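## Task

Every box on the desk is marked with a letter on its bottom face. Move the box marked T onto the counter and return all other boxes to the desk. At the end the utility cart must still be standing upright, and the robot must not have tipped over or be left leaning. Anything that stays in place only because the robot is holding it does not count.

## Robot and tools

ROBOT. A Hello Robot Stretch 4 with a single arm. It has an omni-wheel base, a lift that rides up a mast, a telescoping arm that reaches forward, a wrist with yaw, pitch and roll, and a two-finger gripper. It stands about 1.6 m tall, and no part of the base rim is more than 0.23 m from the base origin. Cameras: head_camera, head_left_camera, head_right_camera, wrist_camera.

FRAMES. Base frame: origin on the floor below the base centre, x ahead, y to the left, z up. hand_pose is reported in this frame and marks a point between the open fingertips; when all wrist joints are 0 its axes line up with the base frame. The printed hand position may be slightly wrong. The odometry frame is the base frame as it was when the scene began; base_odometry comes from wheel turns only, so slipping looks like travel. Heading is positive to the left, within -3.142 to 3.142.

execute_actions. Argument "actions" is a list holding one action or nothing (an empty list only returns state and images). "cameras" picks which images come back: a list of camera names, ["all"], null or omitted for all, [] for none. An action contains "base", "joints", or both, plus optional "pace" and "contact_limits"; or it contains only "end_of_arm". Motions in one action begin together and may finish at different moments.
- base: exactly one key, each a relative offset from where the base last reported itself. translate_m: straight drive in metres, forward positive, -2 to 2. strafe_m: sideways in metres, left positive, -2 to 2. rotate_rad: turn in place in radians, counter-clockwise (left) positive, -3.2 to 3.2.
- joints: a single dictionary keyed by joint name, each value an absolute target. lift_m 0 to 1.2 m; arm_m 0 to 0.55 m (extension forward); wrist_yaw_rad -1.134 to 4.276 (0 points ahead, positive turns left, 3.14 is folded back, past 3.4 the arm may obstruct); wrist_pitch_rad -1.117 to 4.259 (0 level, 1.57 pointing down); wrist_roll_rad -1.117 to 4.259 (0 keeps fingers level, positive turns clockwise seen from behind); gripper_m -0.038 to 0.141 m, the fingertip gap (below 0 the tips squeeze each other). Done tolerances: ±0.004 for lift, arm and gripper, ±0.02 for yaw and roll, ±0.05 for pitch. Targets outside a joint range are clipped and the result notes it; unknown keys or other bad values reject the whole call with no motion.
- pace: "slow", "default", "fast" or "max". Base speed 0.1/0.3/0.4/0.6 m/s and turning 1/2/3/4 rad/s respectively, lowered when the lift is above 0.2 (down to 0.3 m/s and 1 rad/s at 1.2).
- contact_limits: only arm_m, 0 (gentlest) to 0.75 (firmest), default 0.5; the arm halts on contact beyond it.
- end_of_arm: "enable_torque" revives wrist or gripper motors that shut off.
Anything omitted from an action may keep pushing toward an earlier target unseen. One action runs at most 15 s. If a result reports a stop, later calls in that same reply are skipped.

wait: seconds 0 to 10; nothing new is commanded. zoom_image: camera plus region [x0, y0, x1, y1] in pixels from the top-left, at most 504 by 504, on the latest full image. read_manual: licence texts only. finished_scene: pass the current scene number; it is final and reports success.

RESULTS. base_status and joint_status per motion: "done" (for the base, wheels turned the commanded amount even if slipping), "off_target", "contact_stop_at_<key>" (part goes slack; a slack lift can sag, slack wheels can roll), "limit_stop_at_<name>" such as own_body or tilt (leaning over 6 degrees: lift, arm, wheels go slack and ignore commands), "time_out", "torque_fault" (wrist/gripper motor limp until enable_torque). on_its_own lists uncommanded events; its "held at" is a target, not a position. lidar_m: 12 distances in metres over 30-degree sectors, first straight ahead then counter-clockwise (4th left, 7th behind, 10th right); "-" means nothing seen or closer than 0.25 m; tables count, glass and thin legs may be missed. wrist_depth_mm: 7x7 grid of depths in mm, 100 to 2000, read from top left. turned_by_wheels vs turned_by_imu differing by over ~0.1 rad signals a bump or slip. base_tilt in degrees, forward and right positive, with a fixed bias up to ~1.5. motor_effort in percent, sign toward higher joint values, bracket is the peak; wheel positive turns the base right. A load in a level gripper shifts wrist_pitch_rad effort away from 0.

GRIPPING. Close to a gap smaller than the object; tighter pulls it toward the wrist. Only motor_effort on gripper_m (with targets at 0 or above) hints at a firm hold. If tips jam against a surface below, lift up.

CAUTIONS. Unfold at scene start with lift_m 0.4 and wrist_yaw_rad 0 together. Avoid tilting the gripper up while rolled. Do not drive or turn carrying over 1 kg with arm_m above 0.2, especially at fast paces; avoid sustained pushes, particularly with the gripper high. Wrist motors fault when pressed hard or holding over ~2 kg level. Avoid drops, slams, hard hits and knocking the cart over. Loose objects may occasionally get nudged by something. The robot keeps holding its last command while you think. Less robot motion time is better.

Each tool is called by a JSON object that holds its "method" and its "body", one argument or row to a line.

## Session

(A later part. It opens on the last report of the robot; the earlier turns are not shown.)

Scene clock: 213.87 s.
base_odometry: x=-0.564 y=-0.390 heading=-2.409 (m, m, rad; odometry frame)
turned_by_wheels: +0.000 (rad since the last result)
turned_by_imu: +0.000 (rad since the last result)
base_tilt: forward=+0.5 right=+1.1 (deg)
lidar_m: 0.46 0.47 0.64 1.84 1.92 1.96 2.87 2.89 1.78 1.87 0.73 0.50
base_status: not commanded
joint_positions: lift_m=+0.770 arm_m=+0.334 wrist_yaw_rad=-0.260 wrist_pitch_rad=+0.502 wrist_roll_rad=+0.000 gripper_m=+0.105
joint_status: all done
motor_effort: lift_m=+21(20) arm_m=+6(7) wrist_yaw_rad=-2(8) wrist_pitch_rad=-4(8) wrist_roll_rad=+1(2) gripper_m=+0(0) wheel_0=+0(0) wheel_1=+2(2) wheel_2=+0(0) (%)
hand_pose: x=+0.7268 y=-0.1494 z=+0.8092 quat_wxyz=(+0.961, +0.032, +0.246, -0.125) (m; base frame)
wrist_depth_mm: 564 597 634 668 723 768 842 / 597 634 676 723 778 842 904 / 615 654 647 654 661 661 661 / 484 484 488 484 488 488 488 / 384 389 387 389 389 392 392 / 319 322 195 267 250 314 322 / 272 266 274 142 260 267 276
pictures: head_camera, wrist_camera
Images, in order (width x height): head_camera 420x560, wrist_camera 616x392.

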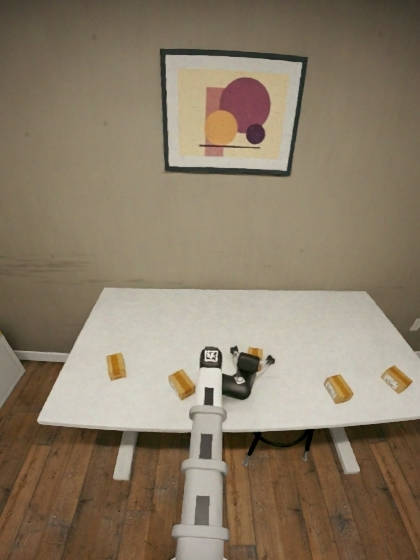

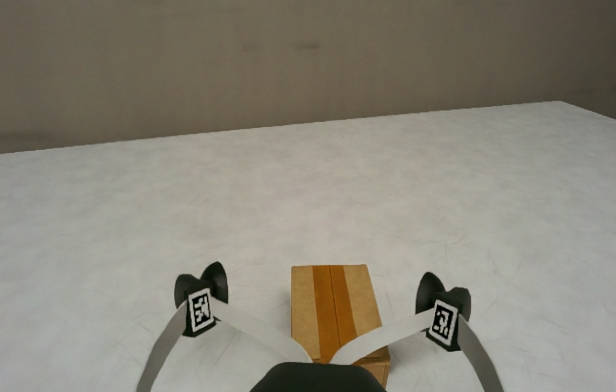

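{"method": "execute_actions", "body": {
  "actions": [
    {"base": {"strafe_m": -0.022}, "joints": {"gripper_m": 0.078, "lift_m": 0.718, "arm_m": 0.343, "wrist_yaw_rad": -0.22}, "pace": "fast"}
  ],
  "cameras": ["wrist_camera"]
}}

{"method": "execute_actions", "body": {
  "actions": [
    {"joints": {"gripper_m": 0.02}, "pace": "fast"}
  ],
  "cameras": ["wrist_camera"]
}}

Scene clock: 218.97 s.
base_odometry: x=-0.579 y=-0.373 heading=-2.409 (m, m, rad; odometry frame)
turned_by_wheels: +0.000 (rad since the last result)
turned_by_imu: -0.001 (rad since the last result)
base_tilt: forward=+0.5 right=+1.1 (deg)
lidar_m: 0.45 0.46 0.64 1.85 1.93 1.98 2.88 2.85 1.78 1.86 0.73 0.47
base_status: done
joint_positions: lift_m=+0.718 arm_m=+0.342 wrist_yaw_rad=-0.220 wrist_pitch_rad=+0.502 wrist_roll_rad=+0.000 gripper_m=+0.078
joint_status: all done
motor_effort: lift_m=+16(18) arm_m=+6(6) wrist_yaw_rad=+0(2) wrist_pitch_rad=-6(4) wrist_roll_rad=+1(1) gripper_m=-2(5) wheel_0=-1(12) wheel_1=+1(9) wheel_2=+0(1) (%)
hand_pose: x=+0.7405 y=-0.1406 z=+0.7576 quat_wxyz=(+0.963, +0.027, +0.247, -0.106) (m; base frame)
wrist_depth_mm: 564 585 621 654 691 732 778 / 591 627 654 699 723 778 809 / 508 512 517 517 517 521 525 / 382 382 384 384 387 387 389 / 304 304 304 229 296 307 309 / 252 253 198 190 190 255 256 / 215 210 216 139 213 211 218
pictures: wrist_camera
Images, in order (width x height): wrist_camera 616x392.

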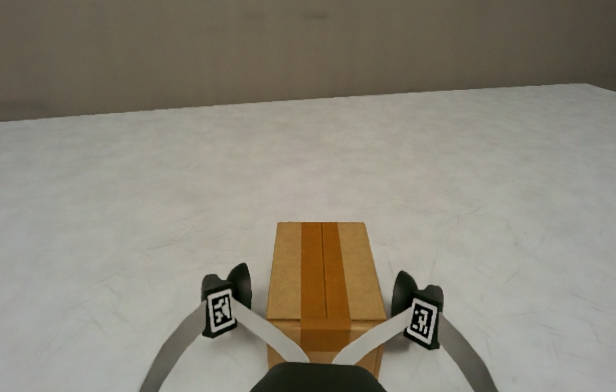

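Scene clock: 220.33 s.
base_odometry: x=-0.579 y=-0.373 heading=-2.409 (m, m, rad; odometry frame)
turned_by_wheels: +0.000 (rad since the last result)
turned_by_imu: +0.000 (rad since the last result)
base_tilt: forward=+0.4 right=+0.9 (deg)
lidar_m: 0.46 0.49 0.64 1.84 1.96 1.97 2.89 2.87 1.78 1.87 0.72 0.48
base_status: not commanded
joint_positions: lift_m=+0.718 arm_m=+0.342 wrist_yaw_rad=-0.220 wrist_pitch_rad=+0.503 wrist_roll_rad=+0.000 gripper_m=+0.020
joint_status: all done
motor_effort: lift_m=+16(16) arm_m=+6(6) wrist_yaw_rad=+0(1) wrist_pitch_rad=-8(8) wrist_roll_rad=-1(1) gripper_m=-17(20) wheel_0=-1(1) wheel_1=+1(1) wheel_2=+0(0) (%)
hand_pose: x=+0.7404 y=-0.1405 z=+0.7574 quat_wxyz=(+0.963, +0.027, +0.247, -0.106) (m; base frame)
wrist_depth_mm: 564 585 621 654 691 732 788 / 591 627 654 699 723 768 809 / 508 508 512 512 517 517 521 / 377 382 382 382 384 387 387 / 303 304 304 219 294 306 307 / 251 253 187 181 186 255 255 / 216 209 216 153 206 169 217
pictures: wrist_camera
Images, in order (width x height): wrist_camera 616x392.

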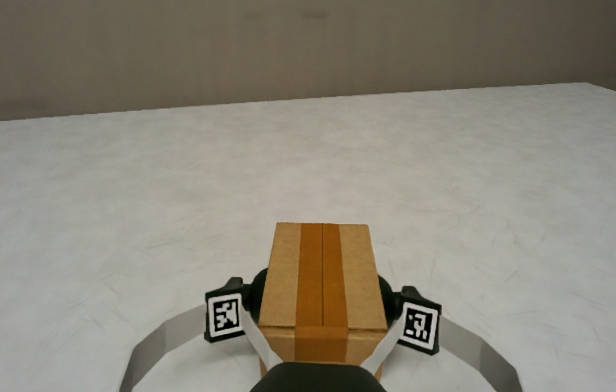

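{"method": "execute_actions", "body": {
  "actions": [
    {"base": {"strafe_m": -0.22}, "joints": {"lift_m": 0.775, "arm_m": 0.28, "wrist_pitch_rad": -0.7, "wrist_roll_rad": 2.1, "wrist_yaw_rad": 0.7}, "pace": "fast"}
  ],
  "cameras": ["head_camera"]
}}

{"method": "zoom_image", "body": {
  "camera": "head_camera",
  "region": [130, 240, 250, 340]
}}

Scene clock: 232.70 s.
base_odometry: x=-0.726 y=-0.210 heading=-2.409 (m, m, rad; odometry frame)
turned_by_wheels: +0.000 (rad since the last result)
turned_by_imu: +0.000 (rad since the last result)
base_tilt: forward=+0.4 right=+1.0 (deg)
lidar_m: 0.47 0.49 0.64 2.08 2.16 2.11 2.85 2.06 1.56 1.64 0.74 0.51
base_status: done
joint_positions: lift_m=+0.775 arm_m=+0.281 wrist_yaw_rad=+0.700 wrist_pitch_rad=-0.697 wrist_roll_rad=+2.100 gripper_m=+0.020
joint_status: all done
motor_effort: lift_m=+20(24) arm_m=-6(7) wrist_yaw_rad=+0(6) wrist_pitch_rad=-7(15) wrist_roll_rad=+3(8) gripper_m=-17(16) wheel_0=-1(14) wheel_1=+3(12) wheel_2=+0(1) (%)
hand_pose: x=+0.6775 y=+0.0756 z=+1.1383 quat_wxyz=(+0.338, +0.824, +0.120, +0.439) (m; base frame)
wrist_depth_mm: 820 778 715 699 676 640 627 / 946 878 820 768 759 723 691 / 1118 1042 946 891 854 820 778 / 1281 1255 1160 1042 1008 946 891 / 1255 1430 1397 218 1138 1138 1060 / 1182 1336 186 182 186 1336 1255 / 1160 1229 1499 154 1756 162 1576
pictures: head_camera
Images, in order (width x height): head_camera 420x560.

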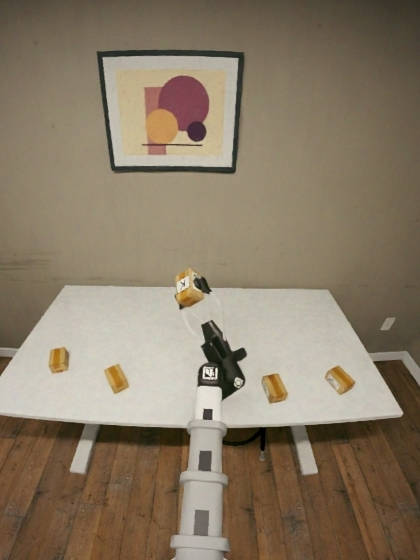

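Region (130, 240, 250, 340) of head_camera's 420x560 image, scaled by 4.200, with more detail than that image has.

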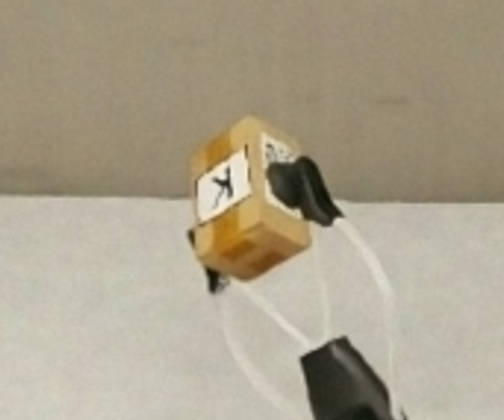

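{"method": "zoom_image", "body": {
  "camera": "head_camera",
  "region": [240, 350, 380, 430]
}}

Region (240, 350, 380, 430) of head_camera's 420x560 image, scaled by 3.600, with more detail than that image has; it fills the top 288 rows of this view, and the rest is white.

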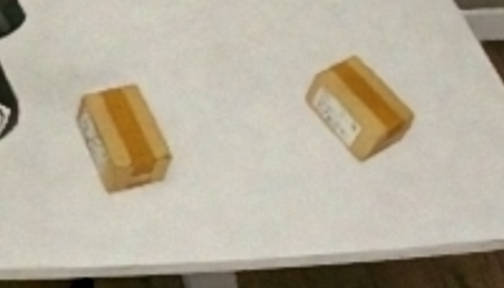

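{"method": "execute_actions", "body": {
  "actions": [
    {"base": {"strafe_m": -0.193}, "joints": {"arm_m": 0.42, "wrist_pitch_rad": 0.5, "wrist_roll_rad": 0, "wrist_yaw_rad": 0.9}, "pace": "fast"}
  ],
  "cameras": ["head_camera"]
}}

{"method": "execute_actions", "body": {
  "actions": [
    {"joints": {"lift_m": 0.72}, "pace": "fast"}
  ],
  "cameras": ["head_camera", "wrist_camera"]
}}

Scene clock: 255.07 s.
base_odometry: x=-0.855 y=-0.066 heading=-2.409 (m, m, rad; odometry frame)
turned_by_wheels: +0.000 (rad since the last result)
turned_by_imu: -0.001 (rad since the last result)
base_tilt: forward=+0.5 right=+1.1 (deg)
lidar_m: 0.48 0.48 0.66 2.26 2.23 2.43 2.82 1.75 1.41 1.42 1.50 0.51
base_status: done
joint_positions: lift_m=+0.775 arm_m=+0.419 wrist_yaw_rad=+0.900 wrist_pitch_rad=+0.503 wrist_roll_rad=+0.000 gripper_m=+0.020
joint_status: all done
motor_effort: lift_m=+20(20) arm_m=+7(6) wrist_yaw_rad=-1(4) wrist_pitch_rad=-7(11) wrist_roll_rad=-2(3) gripper_m=-18(19) wheel_0=-2(15) wheel_1=+1(11) wheel_2=+0(0) (%)
hand_pose: x=+0.8155 y=+0.1436 z=+0.8140 quat_wxyz=(+0.872, -0.108, +0.224, +0.421) (m; base frame)
wrist_depth_mm: 1808 1618 1098 809 654 544 469 / 1863 1618 1025 842 691 569 488 / 627 661 661 661 661 585 512 / 496 496 496 496 492 496 496 / 394 392 392 219 379 394 394 / 327 327 187 181 185 329 327 / 278 271 279 153 265 170 279
pictures: head_camera
Images, in order (width x height): head_camera 420x560.

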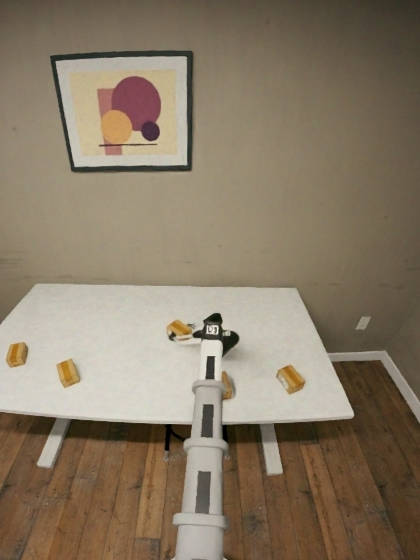

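Scene clock: 256.00 s.
base_odometry: x=-0.855 y=-0.066 heading=-2.409 (m, m, rad; odometry frame)
turned_by_wheels: +0.000 (rad since the last result)
turned_by_imu: +0.000 (rad since the last result)
base_tilt: forward=+0.6 right=+1.1 (deg)
lidar_m: 0.49 0.50 0.68 2.28 2.26 2.41 2.83 1.72 1.37 1.45 1.49 0.51
base_status: not commanded
joint_positions: lift_m=+0.720 arm_m=+0.419 wrist_yaw_rad=+0.900 wrist_pitch_rad=+0.503 wrist_roll_rad=+0.000 gripper_m=+0.020
joint_status: all done
motor_effort: lift_m=+17(19) arm_m=+6(6) wrist_yaw_rad=+0(0) wrist_pitch_rad=-7(7) wrist_roll_rad=-1(1) gripper_m=-18(18) wheel_0=-1(2) wheel_1=+2(1) wheel_2=+0(0) (%)
hand_pose: x=+0.8154 y=+0.1436 z=+0.7592 quat_wxyz=(+0.872, -0.108, +0.224, +0.421) (m; base frame)
wrist_depth_mm: 1808 1618 1078 798 654 539 469 / 798 788 788 798 676 569 492 / 521 521 517 517 517 517 496 / 387 384 387 387 387 387 387 / 306 306 307 218 296 309 309 / 254 256 187 181 186 255 255 / 217 211 218 153 207 170 217
pictures: head_camera, wrist_camera
Images, in order (width x height): head_camera 420x560, wrist_camera 616x392.

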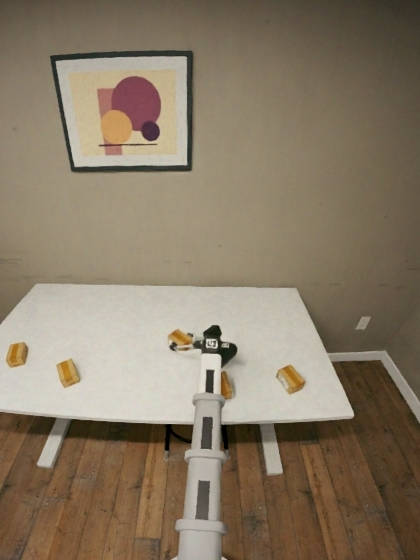

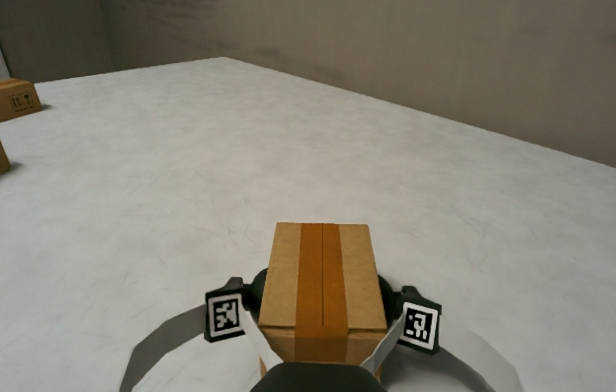

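{"method": "execute_actions", "body": {
  "actions": [
    {"joints": {"gripper_m": 0.068}, "pace": "fast"}
  ],
  "cameras": []
}}

{"method": "execute_actions", "body": {
  "actions": [
    {"joints": {"gripper_m": 0.09, "lift_m": 0.77}, "pace": "fast"}
  ],
  "cameras": []
}}

{"method": "execute_actions", "body": {
  "actions": [
    {"base": {"strafe_m": -0.012}, "joints": {"gripper_m": 0.105, "arm_m": 0.19, "wrist_yaw_rad": 0.23}, "pace": "fast"}
  ],
  "cameras": ["head_camera", "wrist_camera"]
}}

Scene clock: 260.83 s.
base_odometry: x=-0.855 y=-0.066 heading=-2.409 (m, m, rad; odometry frame)
turned_by_wheels: +0.000 (rad since the last result)
turned_by_imu: -0.001 (rad since the last result)
base_tilt: forward=+0.5 right=+1.1 (deg)
lidar_m: 0.49 0.52 0.65 2.26 2.27 2.41 2.83 1.75 1.38 1.44 1.48 0.51
base_status: not commanded
joint_positions: lift_m=+0.720 arm_m=+0.419 wrist_yaw_rad=+0.900 wrist_pitch_rad=+0.502 wrist_roll_rad=+0.000 gripper_m=+0.068
joint_status: all done
motor_effort: lift_m=+17(17) arm_m=+6(6) wrist_yaw_rad=-1(1) wrist_pitch_rad=-6(7) wrist_roll_rad=+1(0) gripper_m=-2(17) wheel_0=-2(1) wheel_1=+1(1) wheel_2=+0(0) (%)
hand_pose: x=+0.8155 y=+0.1437 z=+0.7594 quat_wxyz=(+0.872, -0.108, +0.224, +0.421) (m; base frame)
wrist_depth_mm: 1756 1618 1078 820 654 539 473 / 798 798 788 788 668 569 492 / 521 521 517 525 521 525 500 / 387 387 387 389 389 389 389 / 309 309 309 230 309 310 309 / 255 257 195 191 193 256 257 / 218 213 219 140 213 212 218
pictures: none
No camera images: the call's "cameras" was empty. Leave "cameras" out to get every camera's image.

Scene clock: 261.83 s.
base_odometry: x=-0.855 y=-0.066 heading=-2.409 (m, m, rad; odometry frame)
turned_by_wheels: +0.000 (rad since the last result)
turned_by_imu: +0.000 (rad since the last result)
base_tilt: forward=+0.5 right=+1.1 (deg)
lidar_m: 0.49 0.52 0.67 2.29 2.24 2.43 2.83 1.75 1.37 1.43 1.48 0.51
base_status: not commanded
joint_positions: lift_m=+0.770 arm_m=+0.419 wrist_yaw_rad=+0.900 wrist_pitch_rad=+0.502 wrist_roll_rad=+0.000 gripper_m=+0.090
joint_status: all done
motor_effort: lift_m=+19(22) arm_m=+6(7) wrist_yaw_rad=-1(1) wrist_pitch_rad=-5(6) wrist_roll_rad=+1(1) gripper_m=-3(3) wheel_0=-1(1) wheel_1=+1(2) wheel_2=+0(0) (%)
hand_pose: x=+0.8155 y=+0.1437 z=+0.8092 quat_wxyz=(+0.872, -0.108, +0.224, +0.421) (m; base frame)
wrist_depth_mm: 1756 1618 1078 809 654 539 473 / 1863 1576 991 854 691 569 492 / 615 661 654 647 654 585 512 / 484 488 488 488 488 488 488 / 387 387 389 389 389 389 389 / 320 322 195 256 241 322 322 / 273 266 276 141 267 266 274
pictures: none
No camera images: the call's "cameras" was empty. Leave "cameras" out to get every camera's image.

Scene clock: 263.37 s.
base_odometry: x=-0.863 y=-0.057 heading=-2.409 (m, m, rad; odometry frame)
turned_by_wheels: +0.000 (rad since the last result)
turned_by_imu: -0.001 (rad since the last result)
base_tilt: forward=+0.4 right=+1.0 (deg)
lidar_m: 0.48 0.51 0.64 2.27 2.27 2.45 2.82 1.72 1.37 1.43 1.48 0.52
base_status: done
joint_positions: lift_m=+0.770 arm_m=+0.191 wrist_yaw_rad=+0.230 wrist_pitch_rad=+0.502 wrist_roll_rad=+0.000 gripper_m=+0.105
joint_status: all done
motor_effort: lift_m=+19(19) arm_m=-6(5) wrist_yaw_rad=-2(5) wrist_pitch_rad=-8(3) wrist_roll_rad=+0(2) gripper_m=-1(1) wheel_0=+0(9) wheel_1=-1(10) wheel_2=+0(1) (%)
hand_pose: x=+0.6282 y=-0.0275 z=+0.8092 quat_wxyz=(+0.962, -0.028, +0.247, +0.111) (m; base frame)
wrist_depth_mm: 891 842 820 768 732 707 683 / 931 891 854 831 788 759 732 / 654 647 661 654 647 661 668 / 484 488 433 484 488 492 488 / 387 387 389 392 392 389 389 / 320 322 195 258 314 314 324 / 273 267 274 142 268 267 274
pictures: head_camera, wrist_camera
Images, in order (width x height): head_camera 420x560, wrist_camera 616x392.

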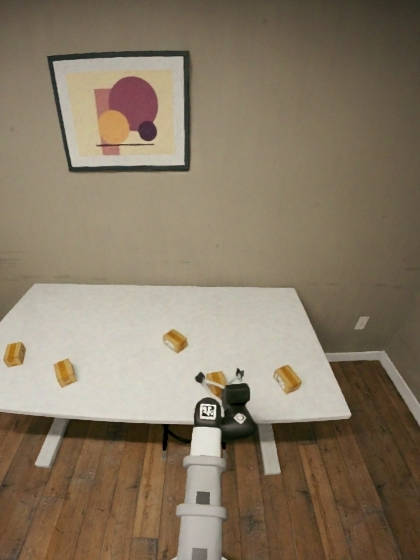

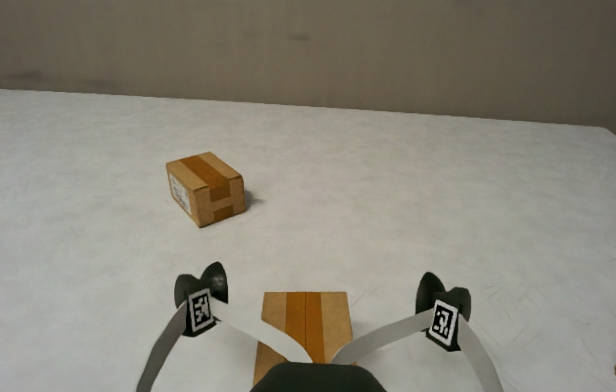

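{"method": "execute_actions", "body": {
  "actions": [
    {"base": {"strafe_m": 0.009}, "joints": {"gripper_m": 0.078, "lift_m": 0.718, "arm_m": 0.176}, "pace": "fast"}
  ],
  "cameras": ["wrist_camera"]
}}

{"method": "execute_actions", "body": {
  "actions": [
    {"joints": {"gripper_m": 0.02}, "pace": "fast"}
  ],
  "cameras": ["wrist_camera"]
}}

Scene clock: 268.77 s.
base_odometry: x=-0.857 y=-0.064 heading=-2.409 (m, m, rad; odometry frame)
turned_by_wheels: +0.000 (rad since the last result)
turned_by_imu: -0.001 (rad since the last result)
base_tilt: forward=+0.5 right=+1.0 (deg)
lidar_m: 0.47 0.51 0.66 2.29 2.29 2.41 2.83 1.75 1.40 1.44 1.47 0.53
base_status: done
joint_positions: lift_m=+0.718 arm_m=+0.177 wrist_yaw_rad=+0.230 wrist_pitch_rad=+0.502 wrist_roll_rad=+0.000 gripper_m=+0.078
joint_status: all done
motor_effort: lift_m=+16(20) arm_m=-6(7) wrist_yaw_rad=-2(1) wrist_pitch_rad=-7(4) wrist_roll_rad=-1(1) gripper_m=-2(2) wheel_0=+3(13) wheel_1=+0(9) wheel_2=+0(1) (%)
hand_pose: x=+0.6142 y=-0.0275 z=+0.7575 quat_wxyz=(+0.962, -0.028, +0.247, +0.111) (m; base frame)
wrist_depth_mm: 891 854 820 788 759 715 699 / 788 788 788 778 778 750 723 / 517 512 415 512 517 525 525 / 382 382 384 387 387 387 392 / 306 306 307 229 297 307 309 / 253 254 198 191 190 256 255 / 216 211 218 140 206 211 218
pictures: wrist_camera
Images, in order (width x height): wrist_camera 616x392.

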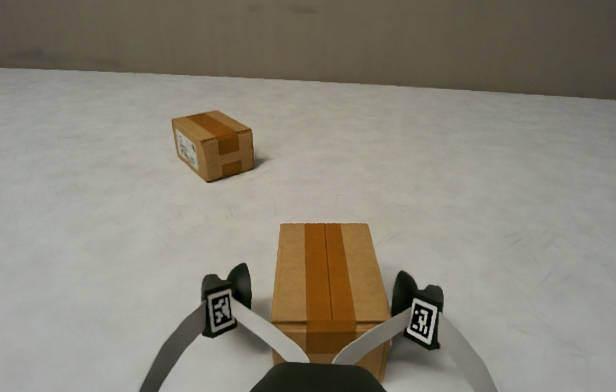

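Scene clock: 270.13 s.
base_odometry: x=-0.857 y=-0.064 heading=-2.409 (m, m, rad; odometry frame)
turned_by_wheels: +0.000 (rad since the last result)
turned_by_imu: +0.000 (rad since the last result)
base_tilt: forward=+0.6 right=+1.2 (deg)
lidar_m: 0.49 0.51 0.66 2.28 2.26 2.40 2.86 1.74 1.38 1.44 1.49 0.52
base_status: not commanded
joint_positions: lift_m=+0.718 arm_m=+0.177 wrist_yaw_rad=+0.230 wrist_pitch_rad=+0.503 wrist_roll_rad=+0.000 gripper_m=+0.020
joint_status: all done
motor_effort: lift_m=+16(16) arm_m=-6(7) wrist_yaw_rad=-1(1) wrist_pitch_rad=-5(7) wrist_roll_rad=-1(1) gripper_m=-17(20) wheel_0=+3(3) wheel_1=-1(0) wheel_2=+0(0) (%)
hand_pose: x=+0.6141 y=-0.0275 z=+0.7574 quat_wxyz=(+0.962, -0.028, +0.247, +0.111) (m; base frame)
wrist_depth_mm: 891 866 820 788 750 715 699 / 778 778 778 778 778 750 723 / 508 512 418 517 517 521 521 / 382 384 384 387 384 387 387 / 303 304 306 220 296 307 309 / 252 254 186 182 186 255 255 / 216 210 214 153 206 169 216
pictures: wrist_camera
Images, in order (width x height): wrist_camera 616x392.

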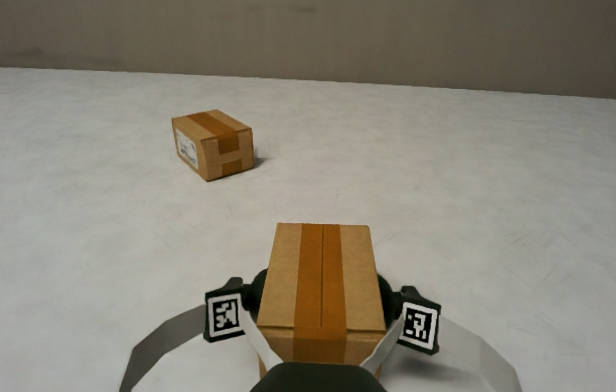

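{"method": "execute_actions", "body": {
  "actions": [
    {"base": {"strafe_m": -0.16}, "joints": {"lift_m": 0.775, "wrist_pitch_rad": -0.7, "wrist_roll_rad": 2.1, "wrist_yaw_rad": 0.8}, "pace": "fast"}
  ],
  "cameras": ["head_camera"]
}}

{"method": "zoom_image", "body": {
  "camera": "head_camera",
  "region": [110, 260, 230, 360]
}}

Scene clock: 277.47 s.
base_odometry: x=-0.964 y=+0.055 heading=-2.409 (m, m, rad; odometry frame)
turned_by_wheels: +0.000 (rad since the last result)
turned_by_imu: -0.001 (rad since the last result)
base_tilt: forward=+0.5 right=+1.1 (deg)
lidar_m: 0.50 0.52 0.67 2.42 2.38 2.66 2.83 1.49 1.24 1.30 1.34 0.52
base_status: done
joint_positions: lift_m=+0.775 arm_m=+0.177 wrist_yaw_rad=+0.800 wrist_pitch_rad=-0.697 wrist_roll_rad=+2.100 gripper_m=+0.020
joint_status: all done
motor_effort: lift_m=+20(23) arm_m=-6(6) wrist_yaw_rad=-1(4) wrist_pitch_rad=-7(15) wrist_roll_rad=+2(6) gripper_m=-19(19) wheel_0=-2(13) wheel_1=+0(10) wheel_2=+0(1) (%)
hand_pose: x=+0.5648 y=+0.0977 z=+1.1383 quat_wxyz=(+0.315, +0.817, +0.161, +0.455) (m; base frame)
wrist_depth_mm: 917 904 866 842 820 798 788 / 1078 1025 1008 960 931 904 891 / 1308 1229 1182 1118 1078 1042 1008 / 1308 1464 1430 1336 1281 1255 1182 / 1255 1464 1661 219 1537 1537 1464 / 1182 1366 187 182 186 1863 1921 / 1138 1229 1499 153 - 170 -
pictures: head_camera
Images, in order (width x height): head_camera 420x560.

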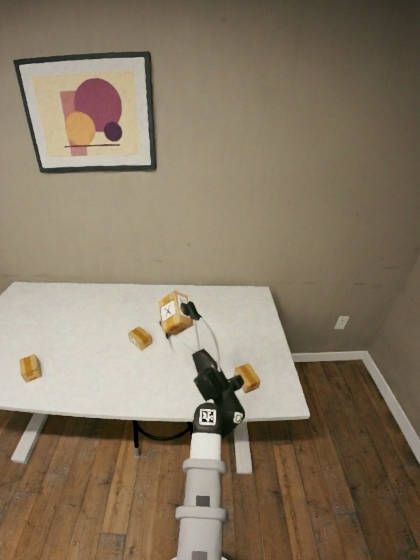

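Region (110, 260, 230, 360) of head_camera's 420x560 image, scaled by 4.200, with more detail than that image has.

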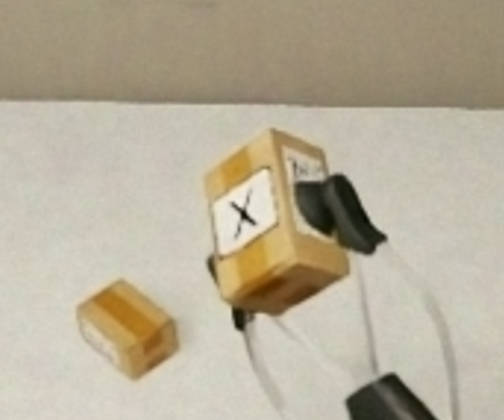

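{"method": "execute_actions", "body": {
  "actions": [
    {"base": {"strafe_m": -0.07}, "joints": {"arm_m": 0.255, "wrist_pitch_rad": 0.5, "wrist_roll_rad": 0, "wrist_yaw_rad": 1.0}, "pace": "fast"}
  ],
  "cameras": []
}}

{"method": "execute_actions", "body": {
  "actions": [
    {"joints": {"lift_m": 0.72}, "pace": "fast"}
  ],
  "cameras": ["head_camera", "wrist_camera"]
}}

Scene clock: 287.97 s.
base_odometry: x=-1.011 y=+0.107 heading=-2.409 (m, m, rad; odometry frame)
turned_by_wheels: +0.000 (rad since the last result)
turned_by_imu: -0.001 (rad since the last result)
base_tilt: forward=+0.6 right=+1.1 (deg)
lidar_m: 0.48 0.52 0.70 2.49 2.40 2.74 2.81 1.42 1.21 1.20 1.26 0.51
base_status: done
joint_positions: lift_m=+0.775 arm_m=+0.254 wrist_yaw_rad=+1.000 wrist_pitch_rad=+0.503 wrist_roll_rad=+0.000 gripper_m=+0.020
joint_status: all done
motor_effort: lift_m=+20(20) arm_m=+6(6) wrist_yaw_rad=-1(3) wrist_pitch_rad=-7(9) wrist_roll_rad=+1(5) gripper_m=-19(18) wheel_0=-1(13) wheel_1=+3(9) wheel_2=+0(0) (%)
hand_pose: x=+0.6350 y=+0.1655 z=+0.8141 quat_wxyz=(+0.850, -0.119, +0.218, +0.464) (m; base frame)
wrist_depth_mm: 1921 - 1756 1205 931 750 640 / - 931 1008 1008 917 778 668 / 778 654 668 668 668 668 647 / 1756 496 492 473 473 500 500 / 1464 394 397 220 379 397 394 / 1255 329 186 182 186 329 329 / 1060 272 277 153 266 169 279
pictures: none
No camera images: the call's "cameras" was empty. Leave "cameras" out to get every camera's image.

Scene clock: 288.90 s.
base_odometry: x=-1.011 y=+0.107 heading=-2.409 (m, m, rad; odometry frame)
turned_by_wheels: +0.000 (rad since the last result)
turned_by_imu: +0.000 (rad since the last result)
base_tilt: forward=+0.5 right=+1.0 (deg)
lidar_m: 0.50 0.52 0.68 2.51 2.42 2.78 2.81 1.41 1.18 1.22 1.26 0.54
base_status: not commanded
joint_positions: lift_m=+0.720 arm_m=+0.254 wrist_yaw_rad=+1.000 wrist_pitch_rad=+0.503 wrist_roll_rad=+0.000 gripper_m=+0.020
joint_status: all done
motor_effort: lift_m=+17(17) arm_m=+6(7) wrist_yaw_rad=-1(1) wrist_pitch_rad=-8(9) wrist_roll_rad=+2(0) gripper_m=-18(16) wheel_0=-1(0) wheel_1=+3(2) wheel_2=+0(0) (%)
hand_pose: x=+0.6350 y=+0.1655 z=+0.7593 quat_wxyz=(+0.850, -0.119, +0.218, +0.464) (m; base frame)
wrist_depth_mm: 1921 - 1708 1160 917 750 640 / 904 668 798 788 798 732 661 / 564 521 521 488 488 525 521 / 430 387 387 389 389 387 389 / 1308 310 309 220 297 310 309 / 1138 257 186 182 186 257 256 / 991 213 216 153 207 169 218
pictures: head_camera, wrist_camera
Images, in order (width x height): head_camera 420x560, wrist_camera 616x392.

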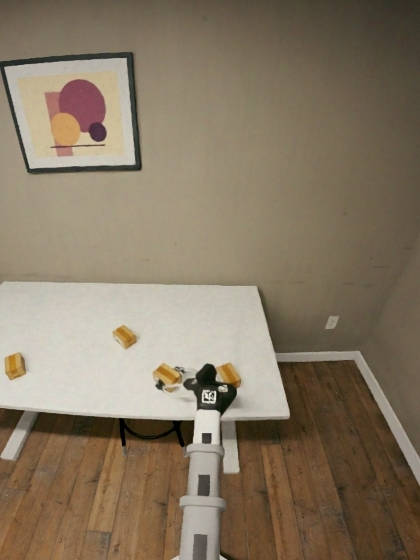

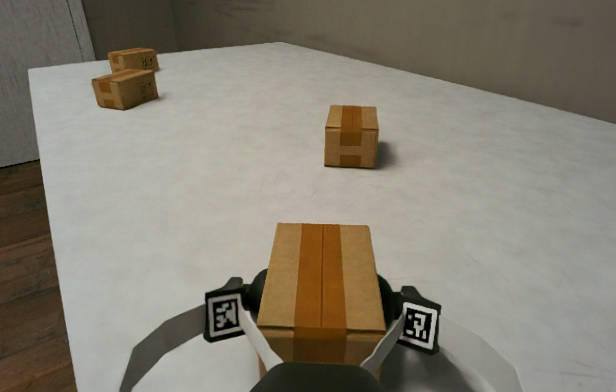

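{"method": "execute_actions", "body": {
  "actions": [
    {"joints": {"gripper_m": 0.068}, "pace": "fast"}
  ],
  "cameras": []
}}

{"method": "execute_actions", "body": {
  "actions": [
    {"joints": {"gripper_m": 0.09, "lift_m": 0.77}, "pace": "fast"}
  ],
  "cameras": []
}}

{"method": "execute_actions", "body": {
  "actions": [
    {"base": {"strafe_m": -0.094}, "joints": {"gripper_m": 0.105, "arm_m": 0.215, "wrist_yaw_rad": 0.48}, "pace": "fast"}
  ],
  "cameras": ["head_camera", "wrist_camera"]
}}

Scene clock: 295.57 s.
base_odometry: x=-1.011 y=+0.107 heading=-2.409 (m, m, rad; odometry frame)
turned_by_wheels: +0.000 (rad since the last result)
turned_by_imu: -0.001 (rad since the last result)
base_tilt: forward=+0.4 right=+1.1 (deg)
lidar_m: 0.50 0.50 0.69 2.51 2.44 2.76 2.82 1.41 1.20 1.21 1.25 0.54
base_status: not commanded
joint_positions: lift_m=+0.720 arm_m=+0.254 wrist_yaw_rad=+1.000 wrist_pitch_rad=+0.502 wrist_roll_rad=+0.000 gripper_m=+0.068
joint_status: all done
motor_effort: lift_m=+17(16) arm_m=+6(6) wrist_yaw_rad=-1(1) wrist_pitch_rad=-9(10) wrist_roll_rad=-1(0) gripper_m=-2(18) wheel_0=-1(1) wheel_1=+3(2) wheel_2=+0(1) (%)
hand_pose: x=+0.6350 y=+0.1655 z=+0.7594 quat_wxyz=(+0.850, -0.119, +0.218, +0.464) (m; base frame)
wrist_depth_mm: 1921 - 1708 1182 931 741 654 / 904 668 798 798 798 732 661 / 564 521 525 488 492 525 530 / 436 389 389 389 389 392 389 / 1308 309 310 231 310 310 310 / 1160 257 196 193 193 257 257 / 1008 213 220 140 213 213 219
pictures: none
No camera images: the call's "cameras" was empty. Leave "cameras" out to get every camera's image.

Scene clock: 296.57 s.
base_odometry: x=-1.011 y=+0.107 heading=-2.409 (m, m, rad; odometry frame)
turned_by_wheels: +0.000 (rad since the last result)
turned_by_imu: +0.000 (rad since the last result)
base_tilt: forward=+0.5 right=+1.1 (deg)
lidar_m: 0.49 0.52 0.71 2.51 2.43 2.74 2.82 1.40 1.21 1.21 1.24 0.54
base_status: not commanded
joint_positions: lift_m=+0.770 arm_m=+0.254 wrist_yaw_rad=+1.000 wrist_pitch_rad=+0.502 wrist_roll_rad=+0.000 gripper_m=+0.090
joint_status: all done
motor_effort: lift_m=+20(23) arm_m=+6(6) wrist_yaw_rad=-1(1) wrist_pitch_rad=-4(5) wrist_roll_rad=+1(0) gripper_m=-3(3) wheel_0=-1(1) wheel_1=+3(2) wheel_2=+0(1) (%)
hand_pose: x=+0.6350 y=+0.1655 z=+0.8092 quat_wxyz=(+0.850, -0.119, +0.218, +0.464) (m; base frame)
wrist_depth_mm: 1921 - 1808 1229 931 750 640 / 1921 904 1008 991 904 788 661 / 768 654 654 654 654 661 640 / 1708 488 484 466 462 488 488 / 1430 389 387 389 389 389 389 / 1229 324 196 257 241 324 322 / 1078 267 274 141 268 268 274
pictures: none
No camera images: the call's "cameras" was empty. Leave "cameras" out to get every camera's image.

Scene clock: 297.80 s.
base_odometry: x=-1.074 y=+0.177 heading=-2.409 (m, m, rad; odometry frame)
turned_by_wheels: +0.000 (rad since the last result)
turned_by_imu: +0.000 (rad since the last result)
base_tilt: forward=+0.4 right=+1.1 (deg)
lidar_m: 0.51 0.53 0.67 2.60 2.49 3.00 2.80 1.24 1.13 1.11 1.15 0.55
base_status: done
joint_positions: lift_m=+0.770 arm_m=+0.216 wrist_yaw_rad=+0.480 wrist_pitch_rad=+0.502 wrist_roll_rad=+0.000 gripper_m=+0.105
joint_status: all done
motor_effort: lift_m=+20(20) arm_m=-6(6) wrist_yaw_rad=-1(6) wrist_pitch_rad=-6(6) wrist_roll_rad=+0(0) gripper_m=-1(0) wheel_0=-3(11) wheel_1=+0(10) wheel_2=+0(1) (%)
hand_pose: x=+0.6517 y=+0.0393 z=+0.8093 quat_wxyz=(+0.941, -0.059, +0.241, +0.230) (m; base frame)
wrist_depth_mm: 1182 1025 917 809 741 683 634 / 991 991 946 866 788 723 668 / 654 569 654 647 654 661 683 / 484 484 488 488 488 488 504 / 347 357 389 392 389 387 389 / 309 310 195 267 249 310 322 / 273 267 276 142 268 267 276
pictures: head_camera, wrist_camera
Images, in order (width x height): head_camera 420x560, wrist_camera 616x392.

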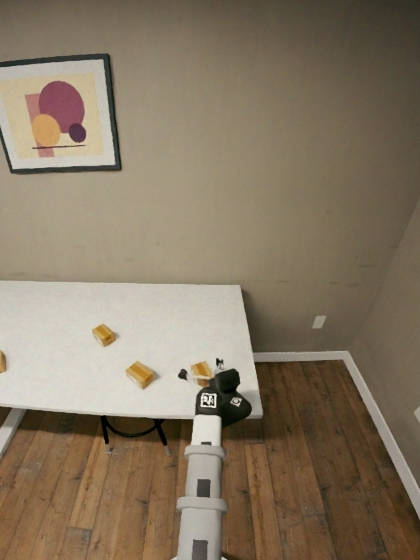

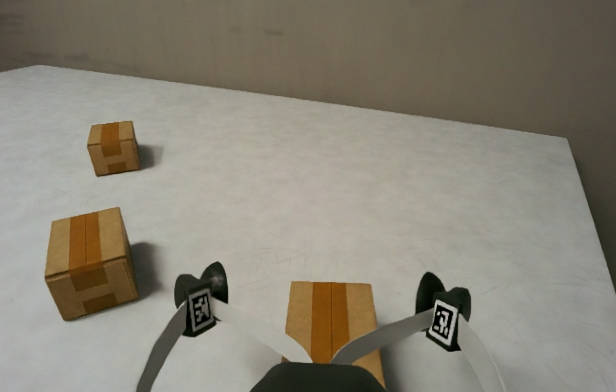

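{"method": "execute_actions", "body": {
  "actions": [
    {"joints": {"gripper_m": 0.078, "lift_m": 0.718, "wrist_yaw_rad": 0.45}, "pace": "fast"}
  ],
  "cameras": ["wrist_camera"]
}}

{"method": "execute_actions", "body": {
  "actions": [
    {"joints": {"gripper_m": 0.015}, "pace": "fast"}
  ],
  "cameras": ["wrist_camera"]
}}

Scene clock: 302.10 s.
base_odometry: x=-1.074 y=+0.177 heading=-2.409 (m, m, rad; odometry frame)
turned_by_wheels: +0.000 (rad since the last result)
turned_by_imu: -0.001 (rad since the last result)
base_tilt: forward=+0.5 right=+1.1 (deg)
lidar_m: 0.50 0.51 0.68 2.58 2.51 3.00 2.81 1.22 1.12 1.11 1.16 0.54
base_status: not commanded
joint_positions: lift_m=+0.718 arm_m=+0.216 wrist_yaw_rad=+0.450 wrist_pitch_rad=+0.502 wrist_roll_rad=+0.000 gripper_m=+0.078
joint_status: all done
motor_effort: lift_m=+16(18) arm_m=-6(6) wrist_yaw_rad=-2(3) wrist_pitch_rad=-6(5) wrist_roll_rad=-1(0) gripper_m=-3(1) wheel_0=-2(2) wheel_1=+0(0) wheel_2=+0(1) (%)
hand_pose: x=+0.6527 y=+0.0314 z=+0.7576 quat_wxyz=(+0.944, -0.055, +0.242, +0.216) (m; base frame)
wrist_depth_mm: 1118 1008 891 809 741 683 634 / 788 798 778 778 759 715 661 / 492 508 512 517 517 521 559 / 285 384 384 387 387 384 387 / 277 294 307 229 307 306 307 / 253 254 198 190 193 255 255 / 216 211 217 140 212 211 217
pictures: wrist_camera
Images, in order (width x height): wrist_camera 616x392.

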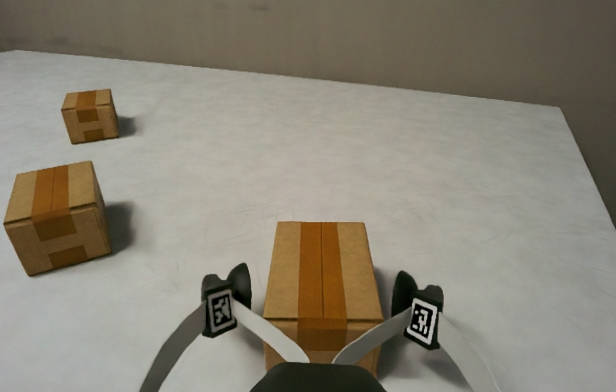

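Scene clock: 303.53 s.
base_odometry: x=-1.074 y=+0.177 heading=-2.409 (m, m, rad; odometry frame)
turned_by_wheels: +0.000 (rad since the last result)
turned_by_imu: +0.000 (rad since the last result)
base_tilt: forward=+0.5 right=+1.1 (deg)
lidar_m: 0.50 0.53 0.69 2.60 2.50 3.00 2.81 1.26 1.13 1.11 1.16 0.53
base_status: not commanded
joint_positions: lift_m=+0.718 arm_m=+0.216 wrist_yaw_rad=+0.450 wrist_pitch_rad=+0.503 wrist_roll_rad=+0.000 gripper_m=+0.015
joint_status: all done
motor_effort: lift_m=+16(16) arm_m=-6(6) wrist_yaw_rad=-2(1) wrist_pitch_rad=-7(10) wrist_roll_rad=+1(0) gripper_m=-19(19) wheel_0=-2(2) wheel_1=+0(0) wheel_2=+0(0) (%)
hand_pose: x=+0.6527 y=+0.0313 z=+0.7574 quat_wxyz=(+0.944, -0.055, +0.242, +0.216) (m; base frame)
wrist_depth_mm: 1118 991 891 809 741 676 634 / 788 778 768 778 759 707 661 / 492 508 508 512 512 517 559 / 283 382 384 384 387 384 387 / 278 294 306 218 294 306 306 / 252 253 187 181 185 255 253 / 215 210 214 151 205 171 216
pictures: wrist_camera
Images, in order (width x height): wrist_camera 616x392.

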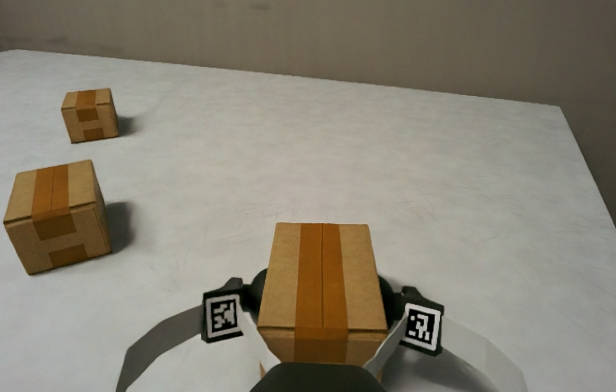

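{"method": "execute_actions", "body": {
  "actions": [
    {"base": {"rotate_rad": -3.09}, "joints": {"arm_m": 0.0, "wrist_pitch_rad": -0.7, "wrist_roll_rad": 2.3, "wrist_yaw_rad": 0.45}, "pace": "fast"}
  ]
}}

Scene clock: 314.10 s.
base_odometry: x=-1.074 y=+0.177 heading=+0.785 (m, m, rad; odometry frame)
turned_by_wheels: -3.090 (rad since the last result)
turned_by_imu: -3.100 (rad since the last result)
base_tilt: forward=+0.4 right=+1.1 (deg)
lidar_m: 2.81 1.21 1.12 1.12 1.16 0.55 0.51 0.53 0.70 2.59 2.51 2.95
base_status: done
joint_positions: lift_m=+0.718 arm_m=+0.001 wrist_yaw_rad=+0.450 wrist_pitch_rad=-0.697 wrist_roll_rad=+2.300 gripper_m=+0.015
joint_status: all done
motor_effort: lift_m=+17(17) arm_m=-6(8) wrist_yaw_rad=+0(3) wrist_pitch_rad=-9(12) wrist_roll_rad=+2(8) gripper_m=-20(19) wheel_0=+1(11) wheel_1=+0(10) wheel_2=+1(8) (%)
hand_pose: x=+0.4092 y=+0.0175 z=+1.0815 quat_wxyz=(+0.305, +0.867, +0.055, +0.390) (m; base frame)
wrist_depth_mm: 1863 - - - - - - / 1661 - - - - - 1756 / 1576 1808 - - - - 1618 / 1464 1661 1921 - - 1863 1464 / 1336 1537 1756 217 - 1661 1336 / 1281 1430 186 180 185 1464 1205 / 1205 1308 1464 151 1464 1229 1138
pictures: head_camera, head_left_camera, head_right_camera, wrist_camera
Images, in order (width x height): head_camera 420x560, head_left_camera 420x672, head_right_camera 420x672, wrist_camera 616x392.

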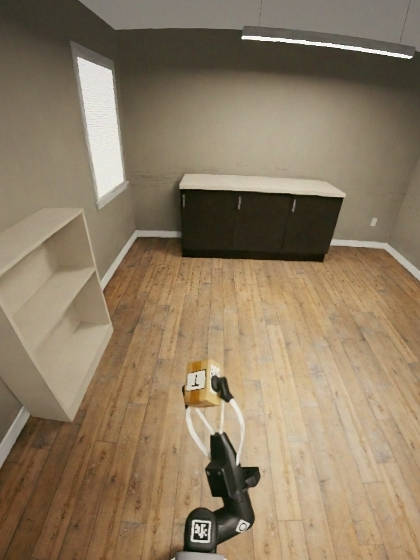

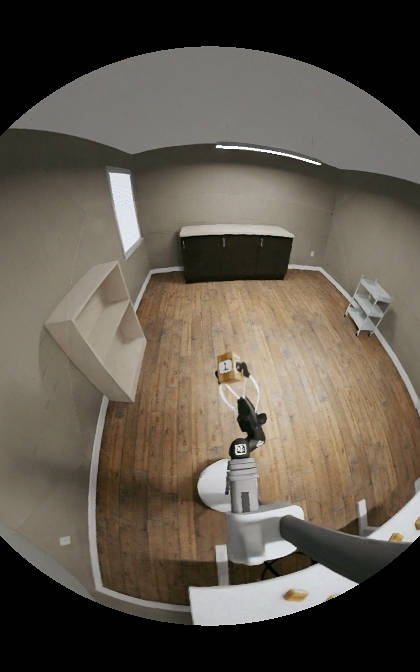

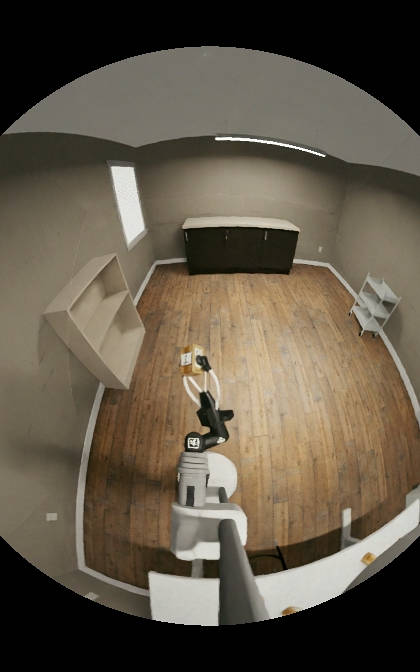

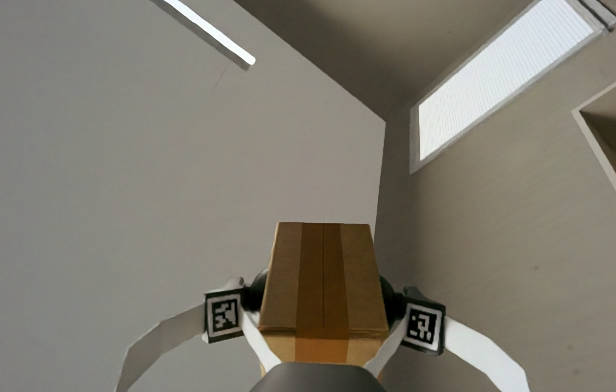

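{"method": "zoom_image", "body": {
  "camera": "head_camera",
  "region": [160, 345, 260, 425]
}}

Region (160, 345, 260, 425) of head_camera's 420x560 image, scaled by 5.040, with more detail than that image has; it fills the top 403 rows of this view, and the rest is white.

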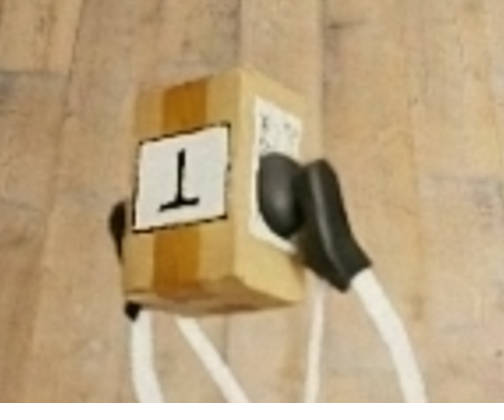

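{"method": "execute_actions", "body": {
  "actions": [
    {"base": {"translate_m": 2.0}, "joints": {"arm_m": 0.5, "lift_m": 0.97, "wrist_pitch_rad": 0.5, "wrist_roll_rad": 0, "wrist_yaw_rad": 0}, "pace": "max"}
  ],
  "cameras": ["head_camera", "wrist_camera"]
}}

Scene clock: 330.60 s.
base_odometry: x=+0.341 y=+1.590 heading=+0.785 (m, m, rad; odometry frame)
turned_by_wheels: +0.000 (rad since the last result)
turned_by_imu: -0.005 (rad since the last result)
base_tilt: forward=+0.4 right=+1.1 (deg)
lidar_m: 0.78 0.81 1.18 1.15 0.96 1.21 2.72 2.64 2.16 2.10 1.16 0.82
base_status: done
joint_positions: lift_m=+0.970 arm_m=+0.499 wrist_yaw_rad=+0.000 wrist_pitch_rad=+0.503 wrist_roll_rad=+0.000 gripper_m=+0.015
joint_status: all done
motor_effort: lift_m=+19(23) arm_m=+6(7) wrist_yaw_rad=-1(8) wrist_pitch_rad=-10(9) wrist_roll_rad=+1(3) gripper_m=-19(19) wheel_0=+0(9) wheel_1=+0(5) wheel_2=+0(12) (%)
hand_pose: x=+0.9226 y=-0.0874 z=+1.0090 quat_wxyz=(+0.969, +0.000, +0.249, +0.000) (m; base frame)
wrist_depth_mm: 634 640 640 640 640 634 634 / 691 683 691 683 683 683 683 / 732 668 668 676 715 715 715 / 500 500 504 500 504 504 508 / 397 402 399 218 387 402 402 / 329 332 186 181 185 332 332 / 283 273 281 151 270 171 283
pictures: head_camera, wrist_camera
Images, in order (width x height): head_camera 420x560, wrist_camera 616x392.

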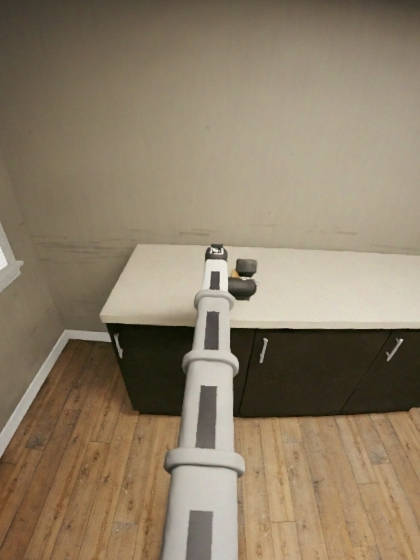

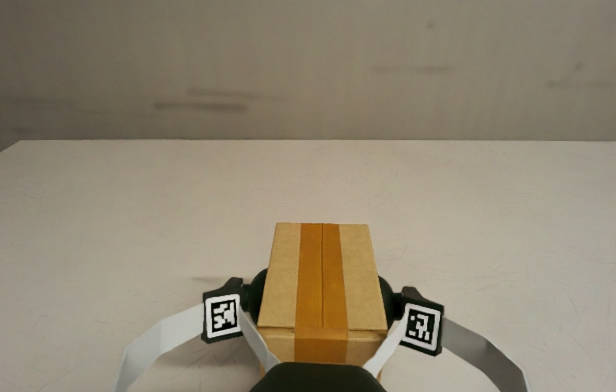

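{"method": "execute_actions", "body": {
  "actions": [
    {"joints": {"arm_m": 0.545, "lift_m": 0.915}, "pace": "fast"}
  ],
  "cameras": ["wrist_camera"]
}}

Scene clock: 333.53 s.
base_odometry: x=+0.341 y=+1.590 heading=+0.785 (m, m, rad; odometry frame)
turned_by_wheels: +0.000 (rad since the last result)
turned_by_imu: -0.001 (rad since the last result)
base_tilt: forward=+0.6 right=+1.1 (deg)
lidar_m: 0.77 0.79 1.18 1.14 0.96 1.20 2.73 2.64 2.16 2.08 1.16 0.79
base_status: not commanded
joint_positions: lift_m=+0.915 arm_m=+0.544 wrist_yaw_rad=+0.000 wrist_pitch_rad=+0.503 wrist_roll_rad=+0.000 gripper_m=+0.015
joint_status: all done
motor_effort: lift_m=+17(18) arm_m=+6(8) wrist_yaw_rad=-2(1) wrist_pitch_rad=-9(10) wrist_roll_rad=+1(1) gripper_m=-20(19) wheel_0=+0(0) wheel_1=+0(0) wheel_2=+1(1) (%)
hand_pose: x=+0.9675 y=-0.0874 z=+0.9542 quat_wxyz=(+0.969, +0.000, +0.249, +0.000) (m; base frame)
wrist_depth_mm: 603 597 597 597 597 591 597 / 647 647 647 647 634 640 634 / 530 525 525 530 530 530 539 / 394 392 394 397 397 399 397 / 312 314 315 216 304 317 315 / 259 260 186 181 185 263 262 / 222 215 220 151 212 171 224
pictures: wrist_camera
Images, in order (width x height): wrist_camera 616x392.

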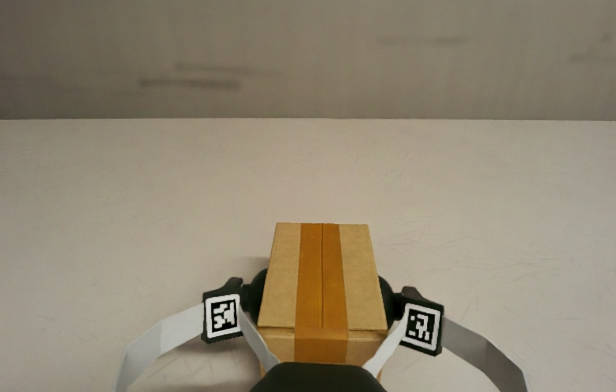

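{"method": "execute_actions", "body": {
  "actions": [
    {"joints": {"gripper_m": 0.08, "lift_m": 0.91}, "pace": "fast"}
  ],
  "cameras": ["wrist_camera", "head_camera"]
}}

Scene clock: 336.90 s.
base_odometry: x=+0.341 y=+1.590 heading=+0.785 (m, m, rad; odometry frame)
turned_by_wheels: +0.000 (rad since the last result)
turned_by_imu: -0.001 (rad since the last result)
base_tilt: forward=+0.6 right=+1.1 (deg)
lidar_m: 0.79 0.80 1.21 1.16 0.95 1.20 2.70 2.64 2.16 2.11 1.14 0.80
base_status: not commanded
joint_positions: lift_m=+0.910 arm_m=+0.544 wrist_yaw_rad=+0.000 wrist_pitch_rad=+0.502 wrist_roll_rad=+0.000 gripper_m=+0.080
joint_status: all done
motor_effort: lift_m=+17(17) arm_m=+6(7) wrist_yaw_rad=-2(1) wrist_pitch_rad=-6(8) wrist_roll_rad=+1(1) gripper_m=-3(20) wheel_0=+0(0) wheel_1=+0(0) wheel_2=+1(1) (%)
hand_pose: x=+0.9677 y=-0.0874 z=+0.9494 quat_wxyz=(+0.969, +0.000, +0.249, +0.000) (m; base frame)
wrist_depth_mm: 603 597 597 591 597 597 597 / 647 647 647 640 647 640 640 / 512 517 517 525 521 521 525 / 387 384 387 389 389 389 389 / 307 306 309 230 309 310 309 / 254 254 196 191 194 257 257 / 216 212 219 140 213 213 219
pictures: head_camera, wrist_camera
Images, in order (width x height): head_camera 420x560, wrist_camera 616x392.

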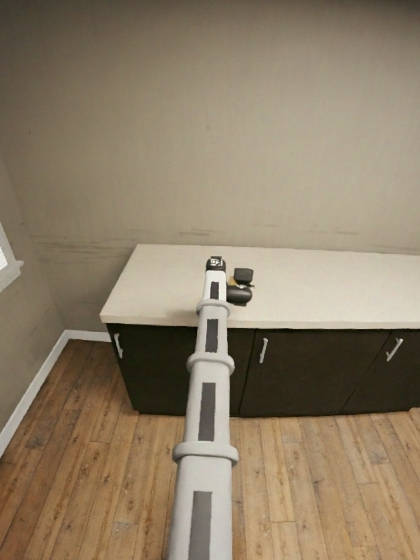

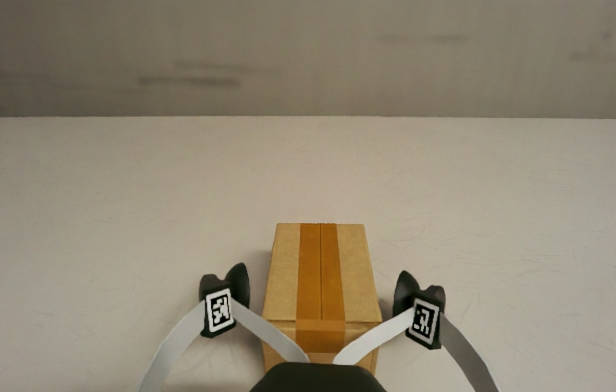

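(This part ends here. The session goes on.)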